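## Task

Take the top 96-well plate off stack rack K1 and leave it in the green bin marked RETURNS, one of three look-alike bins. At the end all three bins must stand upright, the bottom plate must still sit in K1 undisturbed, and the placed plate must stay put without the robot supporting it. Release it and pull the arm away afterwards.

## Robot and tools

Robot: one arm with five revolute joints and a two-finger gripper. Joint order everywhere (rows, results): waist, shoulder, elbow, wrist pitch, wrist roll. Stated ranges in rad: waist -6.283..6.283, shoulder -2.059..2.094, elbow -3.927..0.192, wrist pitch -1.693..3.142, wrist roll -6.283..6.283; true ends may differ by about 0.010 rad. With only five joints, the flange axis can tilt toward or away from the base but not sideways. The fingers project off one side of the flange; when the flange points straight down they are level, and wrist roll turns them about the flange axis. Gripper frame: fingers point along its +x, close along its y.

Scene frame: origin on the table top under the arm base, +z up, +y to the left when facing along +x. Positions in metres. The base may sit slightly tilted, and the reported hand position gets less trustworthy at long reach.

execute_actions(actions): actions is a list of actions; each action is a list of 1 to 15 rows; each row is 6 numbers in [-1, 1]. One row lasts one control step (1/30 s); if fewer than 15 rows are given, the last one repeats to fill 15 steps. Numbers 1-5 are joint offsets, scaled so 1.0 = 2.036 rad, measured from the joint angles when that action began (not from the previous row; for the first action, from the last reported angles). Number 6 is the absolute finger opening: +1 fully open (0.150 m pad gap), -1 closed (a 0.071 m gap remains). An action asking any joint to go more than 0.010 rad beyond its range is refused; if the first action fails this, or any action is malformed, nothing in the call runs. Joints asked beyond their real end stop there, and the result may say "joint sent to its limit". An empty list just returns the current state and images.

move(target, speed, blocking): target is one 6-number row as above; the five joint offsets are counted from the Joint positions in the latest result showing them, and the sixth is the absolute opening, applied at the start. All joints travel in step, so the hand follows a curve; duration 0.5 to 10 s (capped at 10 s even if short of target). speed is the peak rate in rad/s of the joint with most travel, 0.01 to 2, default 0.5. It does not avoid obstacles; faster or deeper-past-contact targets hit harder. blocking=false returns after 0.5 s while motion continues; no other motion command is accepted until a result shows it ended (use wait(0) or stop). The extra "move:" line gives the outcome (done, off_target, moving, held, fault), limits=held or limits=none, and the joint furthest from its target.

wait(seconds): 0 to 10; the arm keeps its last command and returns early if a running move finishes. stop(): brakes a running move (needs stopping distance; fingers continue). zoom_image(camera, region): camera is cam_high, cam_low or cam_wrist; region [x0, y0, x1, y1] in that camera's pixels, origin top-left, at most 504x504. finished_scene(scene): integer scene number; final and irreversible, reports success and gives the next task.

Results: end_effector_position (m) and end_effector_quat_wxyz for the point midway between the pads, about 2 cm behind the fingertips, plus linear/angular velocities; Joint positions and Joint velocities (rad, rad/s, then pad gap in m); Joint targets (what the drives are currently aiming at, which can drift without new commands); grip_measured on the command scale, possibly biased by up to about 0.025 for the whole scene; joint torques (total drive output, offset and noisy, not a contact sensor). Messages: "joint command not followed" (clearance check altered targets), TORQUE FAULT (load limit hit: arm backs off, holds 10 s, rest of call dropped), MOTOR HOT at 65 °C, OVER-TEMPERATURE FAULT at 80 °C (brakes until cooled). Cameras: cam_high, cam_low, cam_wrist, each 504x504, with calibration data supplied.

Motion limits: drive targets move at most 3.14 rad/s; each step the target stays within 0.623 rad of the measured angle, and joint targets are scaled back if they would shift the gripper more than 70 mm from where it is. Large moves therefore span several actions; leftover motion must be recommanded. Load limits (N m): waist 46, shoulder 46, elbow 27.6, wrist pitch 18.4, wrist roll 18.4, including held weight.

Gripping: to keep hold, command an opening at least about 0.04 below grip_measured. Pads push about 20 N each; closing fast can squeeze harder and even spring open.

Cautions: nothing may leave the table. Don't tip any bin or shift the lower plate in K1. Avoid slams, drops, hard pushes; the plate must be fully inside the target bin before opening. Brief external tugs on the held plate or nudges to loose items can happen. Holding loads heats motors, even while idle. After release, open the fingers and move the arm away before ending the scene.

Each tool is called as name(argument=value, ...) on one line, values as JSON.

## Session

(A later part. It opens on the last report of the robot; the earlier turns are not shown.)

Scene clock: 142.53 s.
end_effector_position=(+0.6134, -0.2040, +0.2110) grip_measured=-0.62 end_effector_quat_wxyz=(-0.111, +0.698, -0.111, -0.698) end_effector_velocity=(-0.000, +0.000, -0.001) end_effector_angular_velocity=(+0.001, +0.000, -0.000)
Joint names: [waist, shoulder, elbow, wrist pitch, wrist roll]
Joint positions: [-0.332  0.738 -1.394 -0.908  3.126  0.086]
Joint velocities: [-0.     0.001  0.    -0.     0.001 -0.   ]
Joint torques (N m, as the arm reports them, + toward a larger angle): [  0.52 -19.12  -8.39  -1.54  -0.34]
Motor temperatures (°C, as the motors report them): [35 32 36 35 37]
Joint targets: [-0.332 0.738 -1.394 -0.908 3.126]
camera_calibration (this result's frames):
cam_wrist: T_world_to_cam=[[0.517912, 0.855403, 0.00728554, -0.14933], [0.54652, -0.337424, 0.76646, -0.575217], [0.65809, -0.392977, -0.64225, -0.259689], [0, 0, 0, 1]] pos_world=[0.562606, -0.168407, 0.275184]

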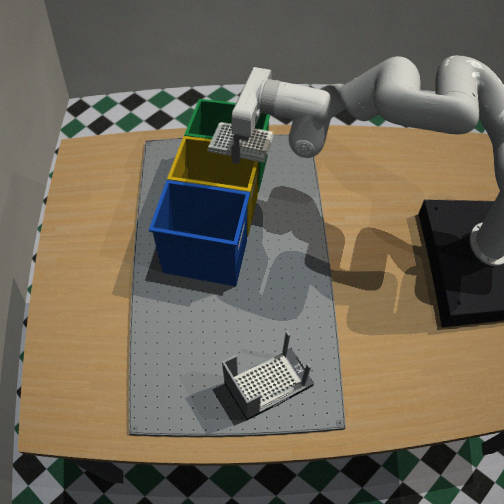

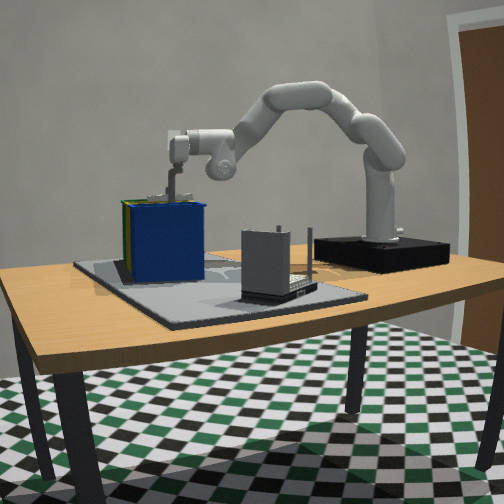

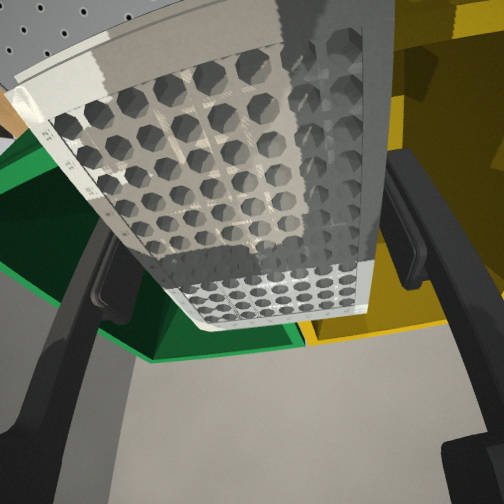

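move(target=[0, -0.04288, 0.00511, 0.03777, 0, -0.75], speed=0.15)

Scene clock: 146.43 s.
end_effector_position=(+0.6132, -0.2046, +0.2516) grip_measured=-0.62 end_effector_quat_wxyz=(-0.111, +0.698, -0.110, -0.699) end_effector_velocity=(+0.001, -0.000, +0.003) end_effector_angular_velocity=(+0.001, -0.004, -0.001)
Joint names: [waist, shoulder, elbow, wrist pitch, wrist roll]
Joint positions: [-0.332  0.651 -1.383 -0.832  3.126  0.086]
Joint velocities: [-0.    -0.004 -0.002  0.002  0.002 -0.   ]
Joint torques (N m, as the arm reports them, + toward a larger angle): [  0.38 -19.04  -8.74  -1.69  -0.26]
Motor temperatures (°C, as the motors report them): [35 32 36 35 37]
Joint targets: [-0.332 0.651 -1.384 -0.831 3.126]
move: done; limits=none; farthest joint: the waist, 0.000 radians from its target (0.000 radians at the start)
camera_calibration (this result's frames):
cam_wrist: T_world_to_cam=[[0.517911, 0.855404, 0.00719539, -0.148987], [0.546809, -0.337515, 0.766214, -0.606549], [0.657851, -0.392897, -0.642545, -0.233507], [0, 0, 0, 1]] pos_world=[0.562441, -0.16902, 0.31578]

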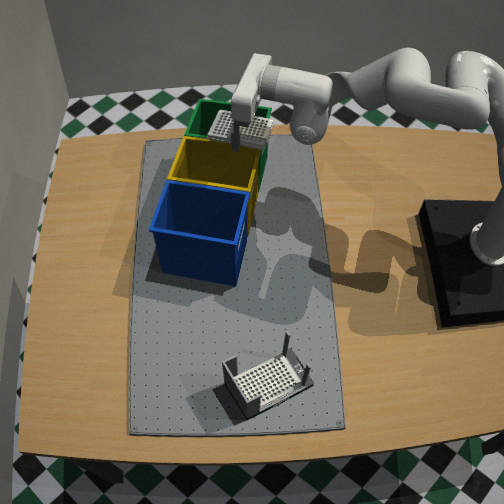

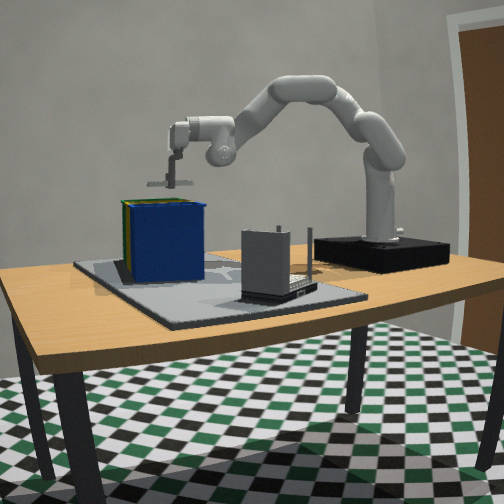

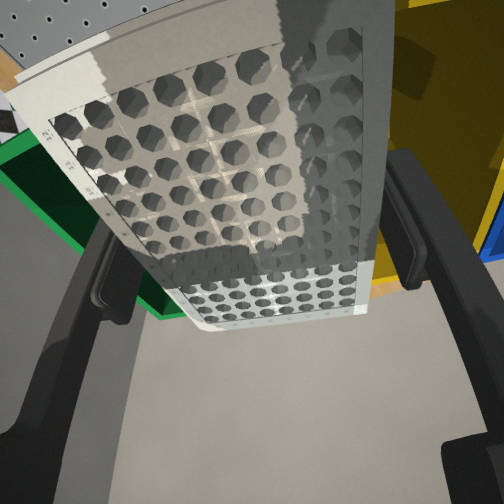

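move(target=[-0.04533, 0.10806, -0.16191, 0.05386, 0, -0.75], speed=0.3)

Scene clock: 149.77 s.
end_effector_position=(+0.6451, -0.2829, +0.2320) grip_measured=-0.62 end_effector_quat_wxyz=(-0.143, +0.692, -0.142, -0.693) end_effector_velocity=(-0.001, +0.000, -0.002) end_effector_angular_velocity=(+0.001, +0.004, -0.000)
Joint names: [waist, shoulder, elbow, wrist pitch, wrist roll]
Joint positions: [-0.424  0.871 -1.713 -0.722  3.126  0.086]
Joint velocities: [-0.     0.002  0.001  0.001 -0.     0.   ]
Joint torques (N m, as the arm reports them, + toward a larger angle): [  0.46 -21.34  -9.41  -1.81  -0.32]
Motor temperatures (°C, as the motors report them): [35 32 36 35 37]
Joint targets: [-0.424 0.871 -1.713 -0.722 3.126]
move: done; limits=none; farthest joint: the waist, 0.000 radians from its target (0.092 radians at the start)
camera_calibration (this result's frames):
cam_wrist: T_world_to_cam=[[0.594389, 0.804144, 0.00739003, -0.162328], [0.514266, -0.387156, 0.765272, -0.628219], [0.61825, -0.451068, -0.643665, -0.288445], [0, 0, 0, 1]] pos_world=[0.597888, -0.242792, 0.296296]

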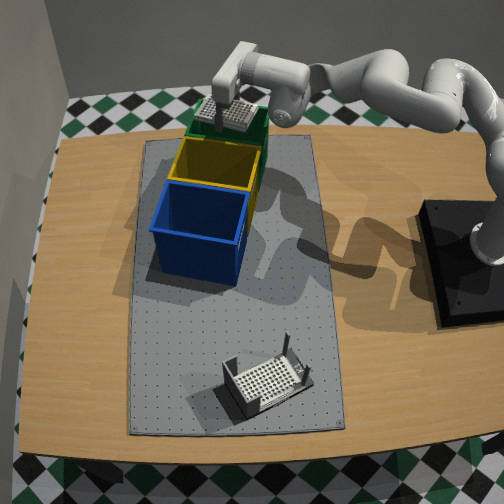

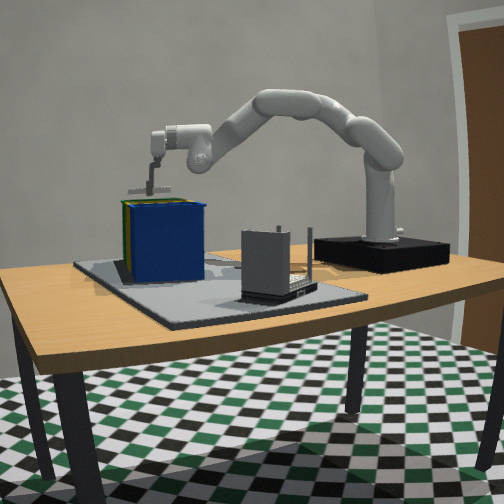

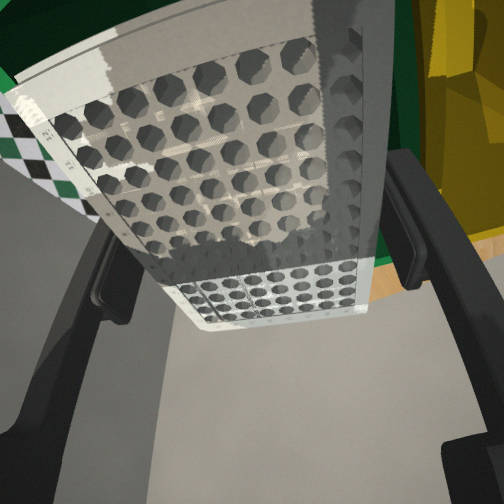

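zoom_image(camera="cam_wrist", region=[360, 0, 504, 300])

zoom_image(camera="cam_high", region=[170, 70, 290, 170])

Region (360, 0, 504, 300) of cam_wrist's 504x504 image, scaled by 1.680, with more detail than that image has; it fills the left 242 columns of this view, and the rest is white.

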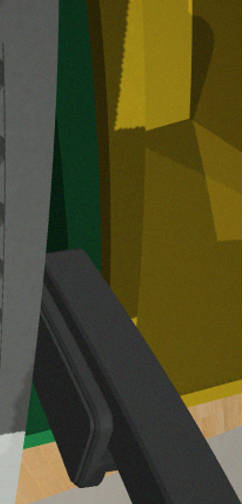

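Region (170, 70, 290, 170) of cam_high's 504x504 image, scaled by 4.200, with more detail than that image has.

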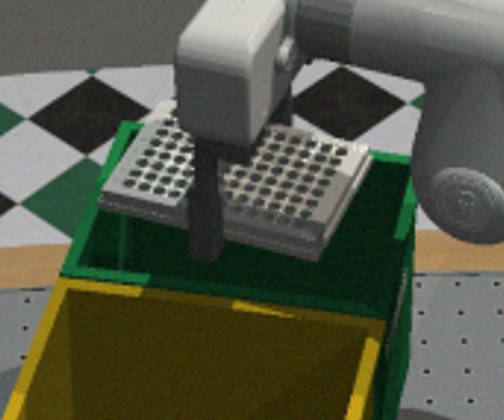

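move(target=[0, 0.01082, -0.00211, -0.00871, 0, -0.75], speed=0.08)

zoom_image(camera="cam_wrist", region=[360, 60, 504, 220])

zoom_image(camera="cam_wrist", region=[0, 80, 200, 340])

Scene clock: 153.27 s.
end_effector_position=(+0.6452, -0.2827, +0.2213) grip_measured=-0.62 end_effector_quat_wxyz=(-0.143, +0.692, -0.142, -0.693) end_effector_velocity=(+0.001, -0.000, +0.000) end_effector_angular_velocity=(-0.001, -0.004, -0.000)
Joint names: [waist, shoulder, elbow, wrist pitch, wrist roll]
Joint positions: [-0.424  0.892 -1.717 -0.739  3.126  0.086]
Joint velocities: [-0.     0.002 -0.002 -0.003  0.001  0.   ]
Joint torques (N m, as the arm reports them, + toward a larger angle): [  0.58 -21.73  -9.47  -1.66  -0.26]
Motor temperatures (°C, as the motors report them): [35 32 36 35 37]
Joint targets: [-0.424 0.893 -1.717 -0.740 3.126]
move: done; limits=none; farthest joint: the shoulder, 0.001 radians from its target (0.022 radians at the start)
camera_calibration (this result's frames):
cam_wrist: T_world_to_cam=[[0.594392, 0.804141, 0.00743077, -0.162449], [0.514138, -0.387105, 0.765384, -0.619946], [0.618353, -0.451117, -0.643532, -0.295519], [0, 0, 0, 1]] pos_world=[0.598031, -0.242666, 0.285528]

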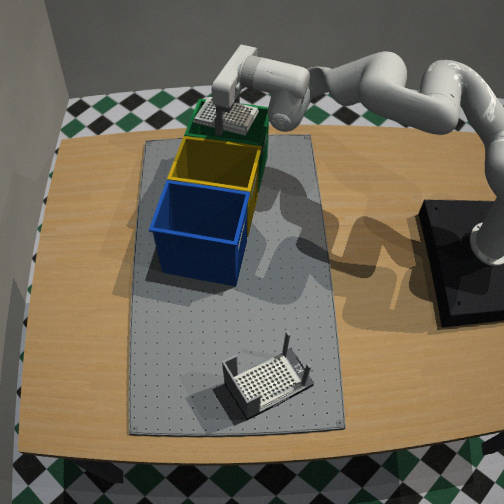

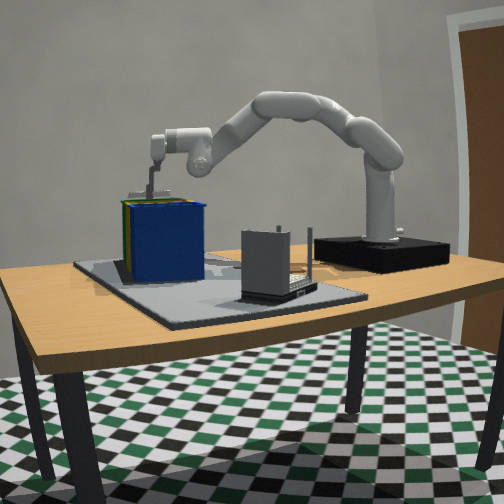

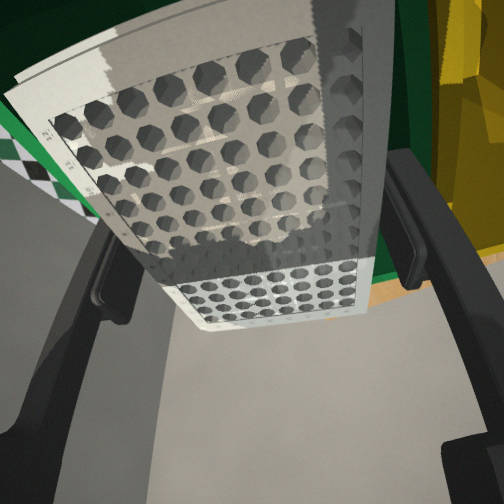

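Region (360, 60, 504, 220) of cam_wrist's 504x504 image, scaled by 3.150, with more detail than that image has; it fills the left 454 columns of this view, and the rest is white.

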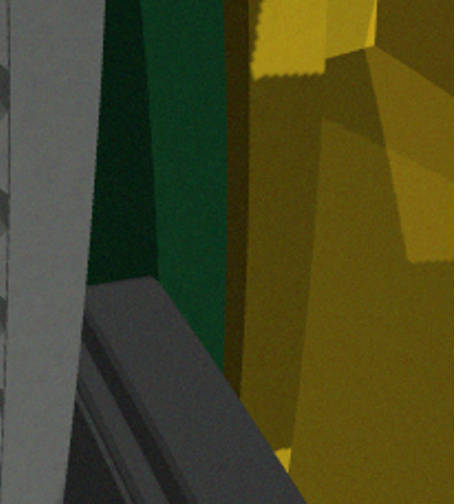

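Region (0, 80, 200, 340) of cam_wrist's 504x504 image, scaled by 1.938, with more detail than that image has; it fills the left 388 columns of this view, and the rest is white.

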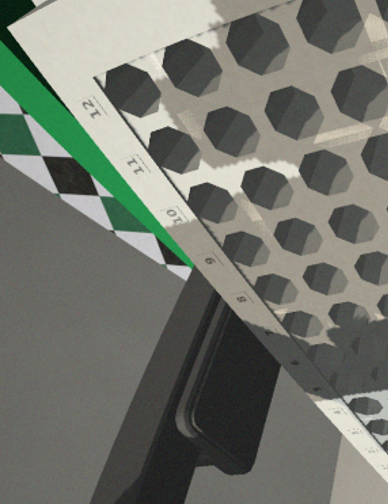

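zoom_image(camera="cam_wrist", region=[340, 220, 440, 320])

zoom_image(camera="cam_high", region=[170, 70, 290, 170])

Region (340, 220, 440, 320) of cam_wrist's 504x504 image, scaled by 5.040, with more detail than that image has.

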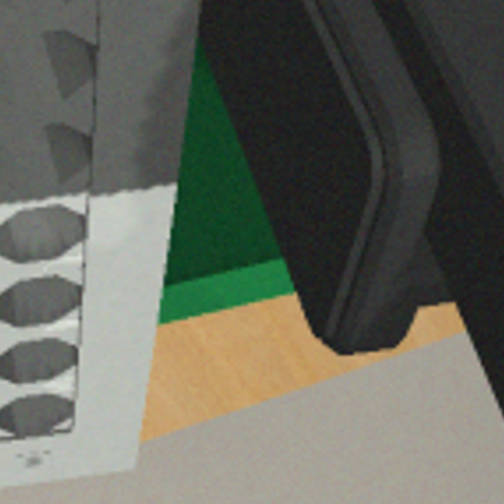

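Region (170, 70, 290, 170) of cam_high's 504x504 image, scaled by 4.200, with more detail than that image has.

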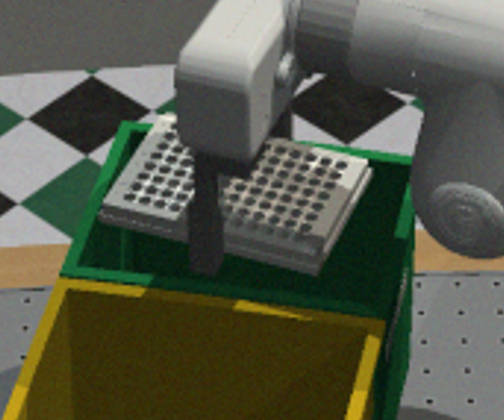

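move(target=[-0.00083, 0.03232, -0.00903, -0.02330, 0, -0.75], speed=0.06)

Scene clock: 162.73 s.
end_effector_position=(+0.6450, -0.2833, +0.1903) grip_measured=-0.62 end_effector_quat_wxyz=(-0.143, +0.692, -0.143, -0.693) end_effector_velocity=(+0.000, +0.000, -0.002) end_effector_angular_velocity=(+0.001, -0.000, -0.000)
Joint names: [waist, shoulder, elbow, wrist pitch, wrist roll]
Joint positions: [-0.426  0.958 -1.735 -0.787  3.126  0.086]
Joint velocities: [-0.     0.004 -0.001 -0.002  0.001 -0.   ]
Joint torques (N m, as the arm reports them, + toward a larger angle): [ -0.17 -21.39  -9.03  -1.51  -0.37]
Motor temperatures (°C, as the motors report them): [35 32 36 35 37]
Joint targets: [-0.426 0.958 -1.735 -0.787 3.126]
move: done; limits=none; farthest joint: the waist, 0.000 radians from its target (0.002 radians at the start)
camera_calibration (this result's frames):
cam_wrist: T_world_to_cam=[[0.595693, 0.803177, 0.00753549, -0.162731], [0.513276, -0.387865, 0.765577, -0.596029], [0.617816, -0.452181, -0.6433, -0.315562], [0, 0, 0, 1]] pos_world=[0.597824, -0.243168, 0.254531]

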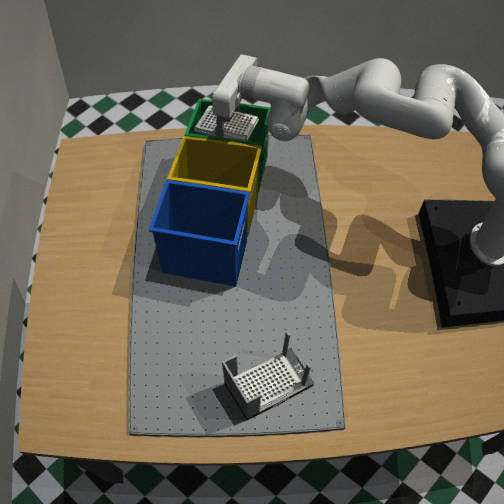

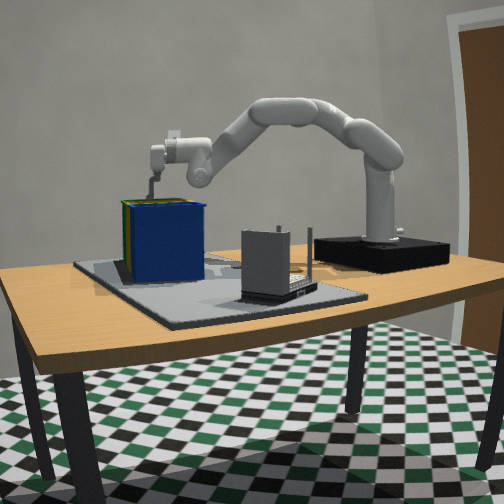

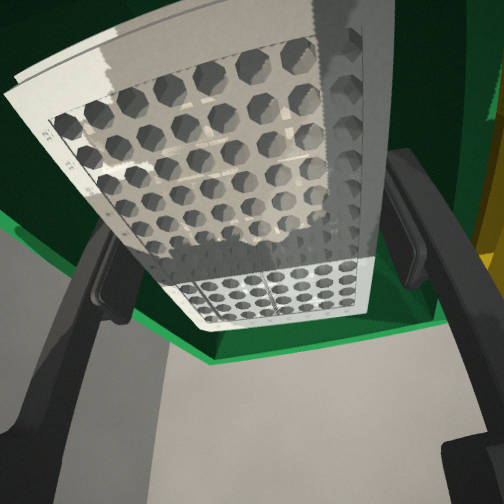

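move(target=[-0.00033, 0.03375, -0.01417, -0.01959, 0, -0.75], speed=0.08)

zoom_image(camera="cam_high", region=[180, 70, 320, 180])

zoom_image(camera="cam_low", region=[110, 130, 250, 230])

Scene clock: 164.93 s.
end_effector_position=(+0.6450, -0.2833, +0.1605) grip_measured=-0.62 end_effector_quat_wxyz=(-0.144, +0.692, -0.143, -0.693) end_effector_velocity=(-0.000, +0.000, -0.002) end_effector_angular_velocity=(-0.000, +0.001, +0.000)
Joint names: [waist, shoulder, elbow, wrist pitch, wrist roll]
Joint positions: [-0.426  1.026 -1.764 -0.826  3.126  0.086]
Joint velocities: [ 0.     0.003 -0.001 -0.001 -0.001  0.   ]
Joint torques (N m, as the arm reports them, + toward a larger angle): [ -0.48 -21.6   -8.76  -1.61  -0.42]
Motor temperatures (°C, as the motors report them): [35 32 36 35 37]
Joint targets: [-0.426 1.026 -1.764 -0.827 3.126]
move: done; limits=none; farthest joint: the shoulder, 0.001 radians from its target (0.069 radians at the start)
camera_calibration (this result's frames):
cam_wrist: T_world_to_cam=[[0.596269, 0.802749, 0.00756536, -0.162979], [0.512873, -0.388169, 0.765693, -0.573088], [0.617596, -0.452679, -0.643161, -0.334747], [0, 0, 0, 1]] pos_world=[0.597839, -0.243156, 0.224746]

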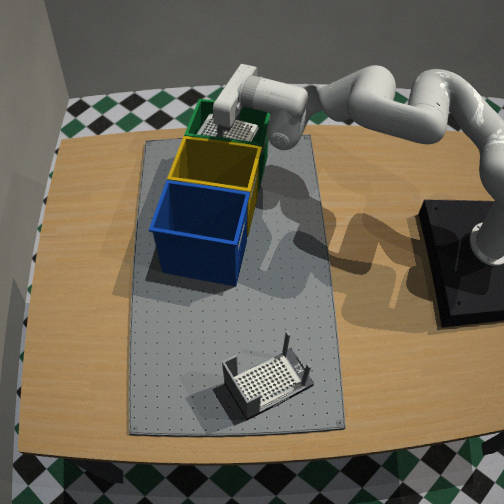

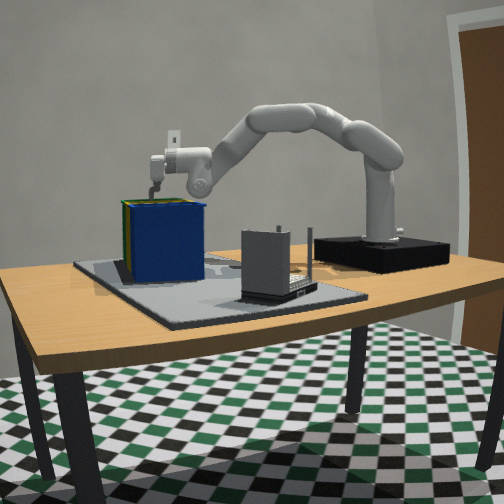

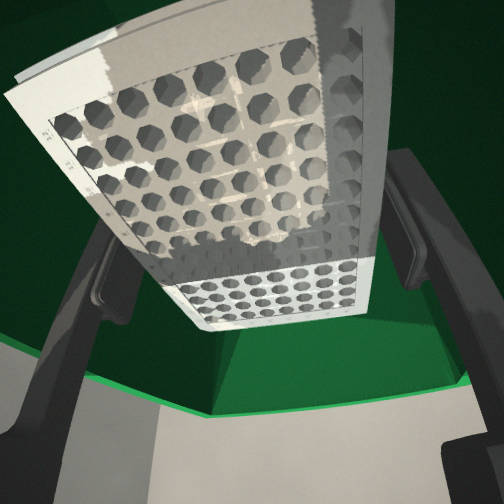

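Region (180, 70, 320, 180) of cam_high's 504x504 image, scaled by 3.600, with more detail than that image has; it fills the top 396 rows of this view, and the rest is white.

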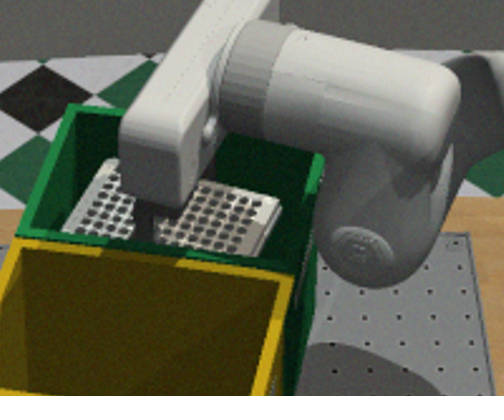

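Region (110, 130, 250, 230) of cam_low's 504x504 image, scaled by 3.600, with more detail than that image has; it fills the top 360 rows of this view, and the rest is white.

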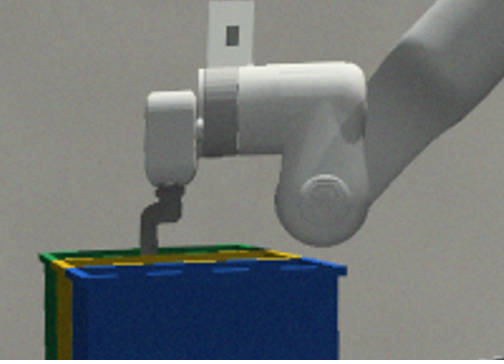

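execute_actions(actions=[[[0,0,0,0,0,-0.64],[0,0,0,0,0,-0.60],[0,0,0,0,0,-0.57],[0,0,0,0,0,-0.55]],[[0,0,0,0,0,-0.55]]])

Scene clock: 166.63 s.
end_effector_position=(+0.6449, -0.2834, +0.1604) grip_measured=-0.56 end_effector_quat_wxyz=(-0.144, +0.692, -0.143, -0.693) end_effector_velocity=(+0.000, -0.000, +0.001) end_effector_angular_velocity=(-0.001, -0.002, -0.000)
Joint names: [waist, shoulder, elbow, wrist pitch, wrist roll]
Joint positions: [-0.426  1.026 -1.764 -0.826  3.126  0.089]
Joint velocities: [-0.     0.    -0.002 -0.001 -0.     0.   ]
Joint torques (N m, as the arm reports them, + toward a larger angle): [  0.21 -21.54  -8.81  -1.54  -0.3 ]
Motor temperatures (°C, as the motors report them): [35 32 36 35 37]
Joint targets: [-0.426 1.026 -1.764 -0.826 3.126]
camera_calibration (this result's frames):
cam_wrist: T_world_to_cam=[[0.596334, 0.802702, 0.00745818, -0.162943], [0.513033, -0.38825, 0.765545, -0.573073], [0.6174, -0.452694, -0.643339, -0.334653], [0, 0, 0, 1]] pos_world=[0.597788, -0.243196, 0.224633]

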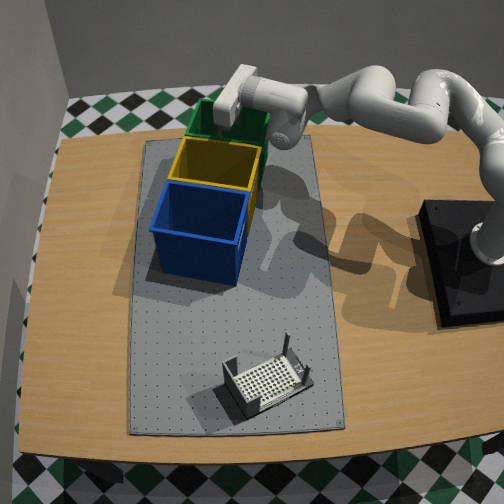

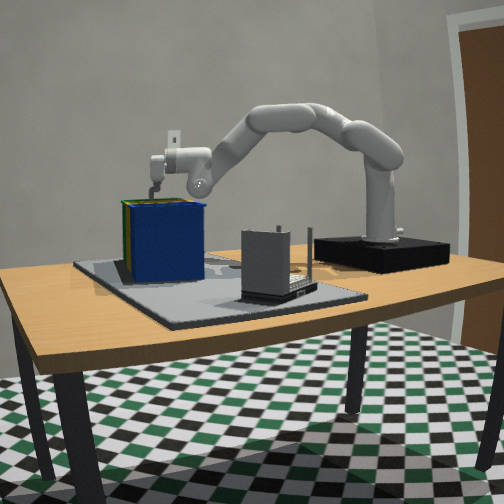

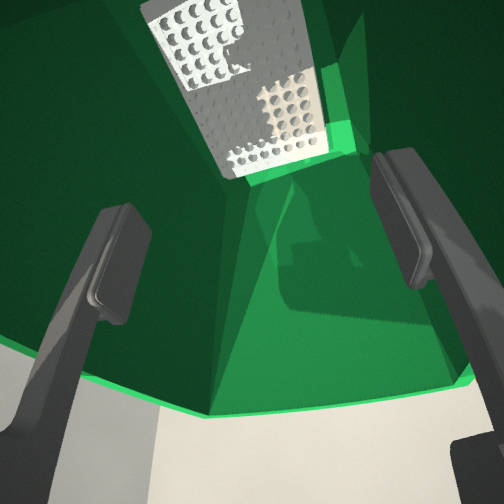

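move(target=[0, -0.16, 0, 0, 0, -0.9], speed=0.4)

Scene clock: 169.10 s.
end_effector_position=(+0.6591, -0.2937, +0.3946) grip_measured=-0.90 end_effector_quat_wxyz=(-0.120, +0.795, -0.166, -0.571) end_effector_velocity=(-0.000, -0.000, +0.003) end_effector_angular_velocity=(-0.003, -0.005, -0.000)
Joint names: [waist, shoulder, elbow, wrist pitch, wrist roll]
Joint positions: [-0.426  0.701 -1.764 -0.826  3.126  0.075]
Joint velocities: [-0.    -0.004 -0.001 -0.    -0.001  0.   ]
Joint torques (N m, as the arm reports them, + toward a larger angle): [  0.53 -20.53  -9.81  -1.06  -0.21]
Motor temperatures (°C, as the motors report them): [35 32 36 35 37]
Joint targets: [-0.426 0.700 -1.764 -0.826 3.126]
move: done; limits=none; farthest joint: the shoulder, 0.001 radians from its target (0.326 radians at the start)
camera_calibration (this result's frames):
cam_wrist: T_world_to_cam=[[0.587309, 0.805319, 0.0808058, -0.187154], [0.256977, -0.280215, 0.924901, -0.626061], [0.767483, -0.522438, -0.371521, -0.424075], [0, 0, 0, 1]] pos_world=[0.596271, -0.246266, 0.436616]

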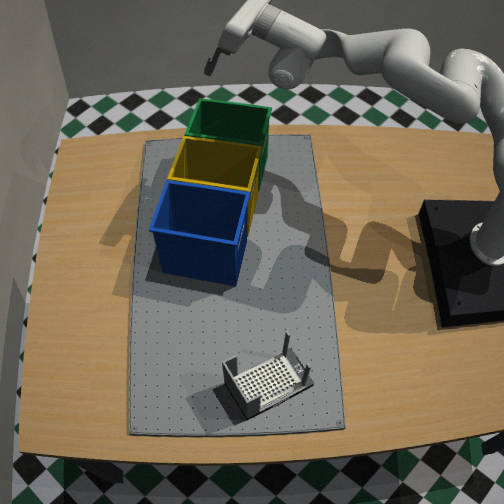

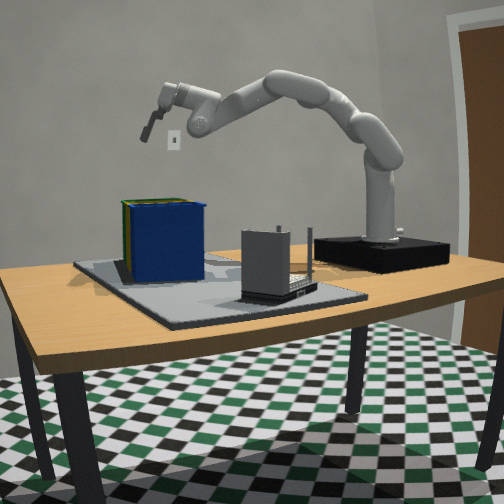

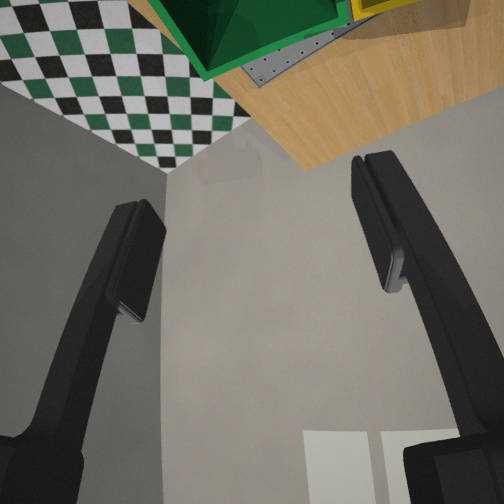

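The plate is in the green bin, all three bins are upright and the arm is clear, so I'm ending scene 1.

finished_scene(scene=1)

The scene is finished: the task was done.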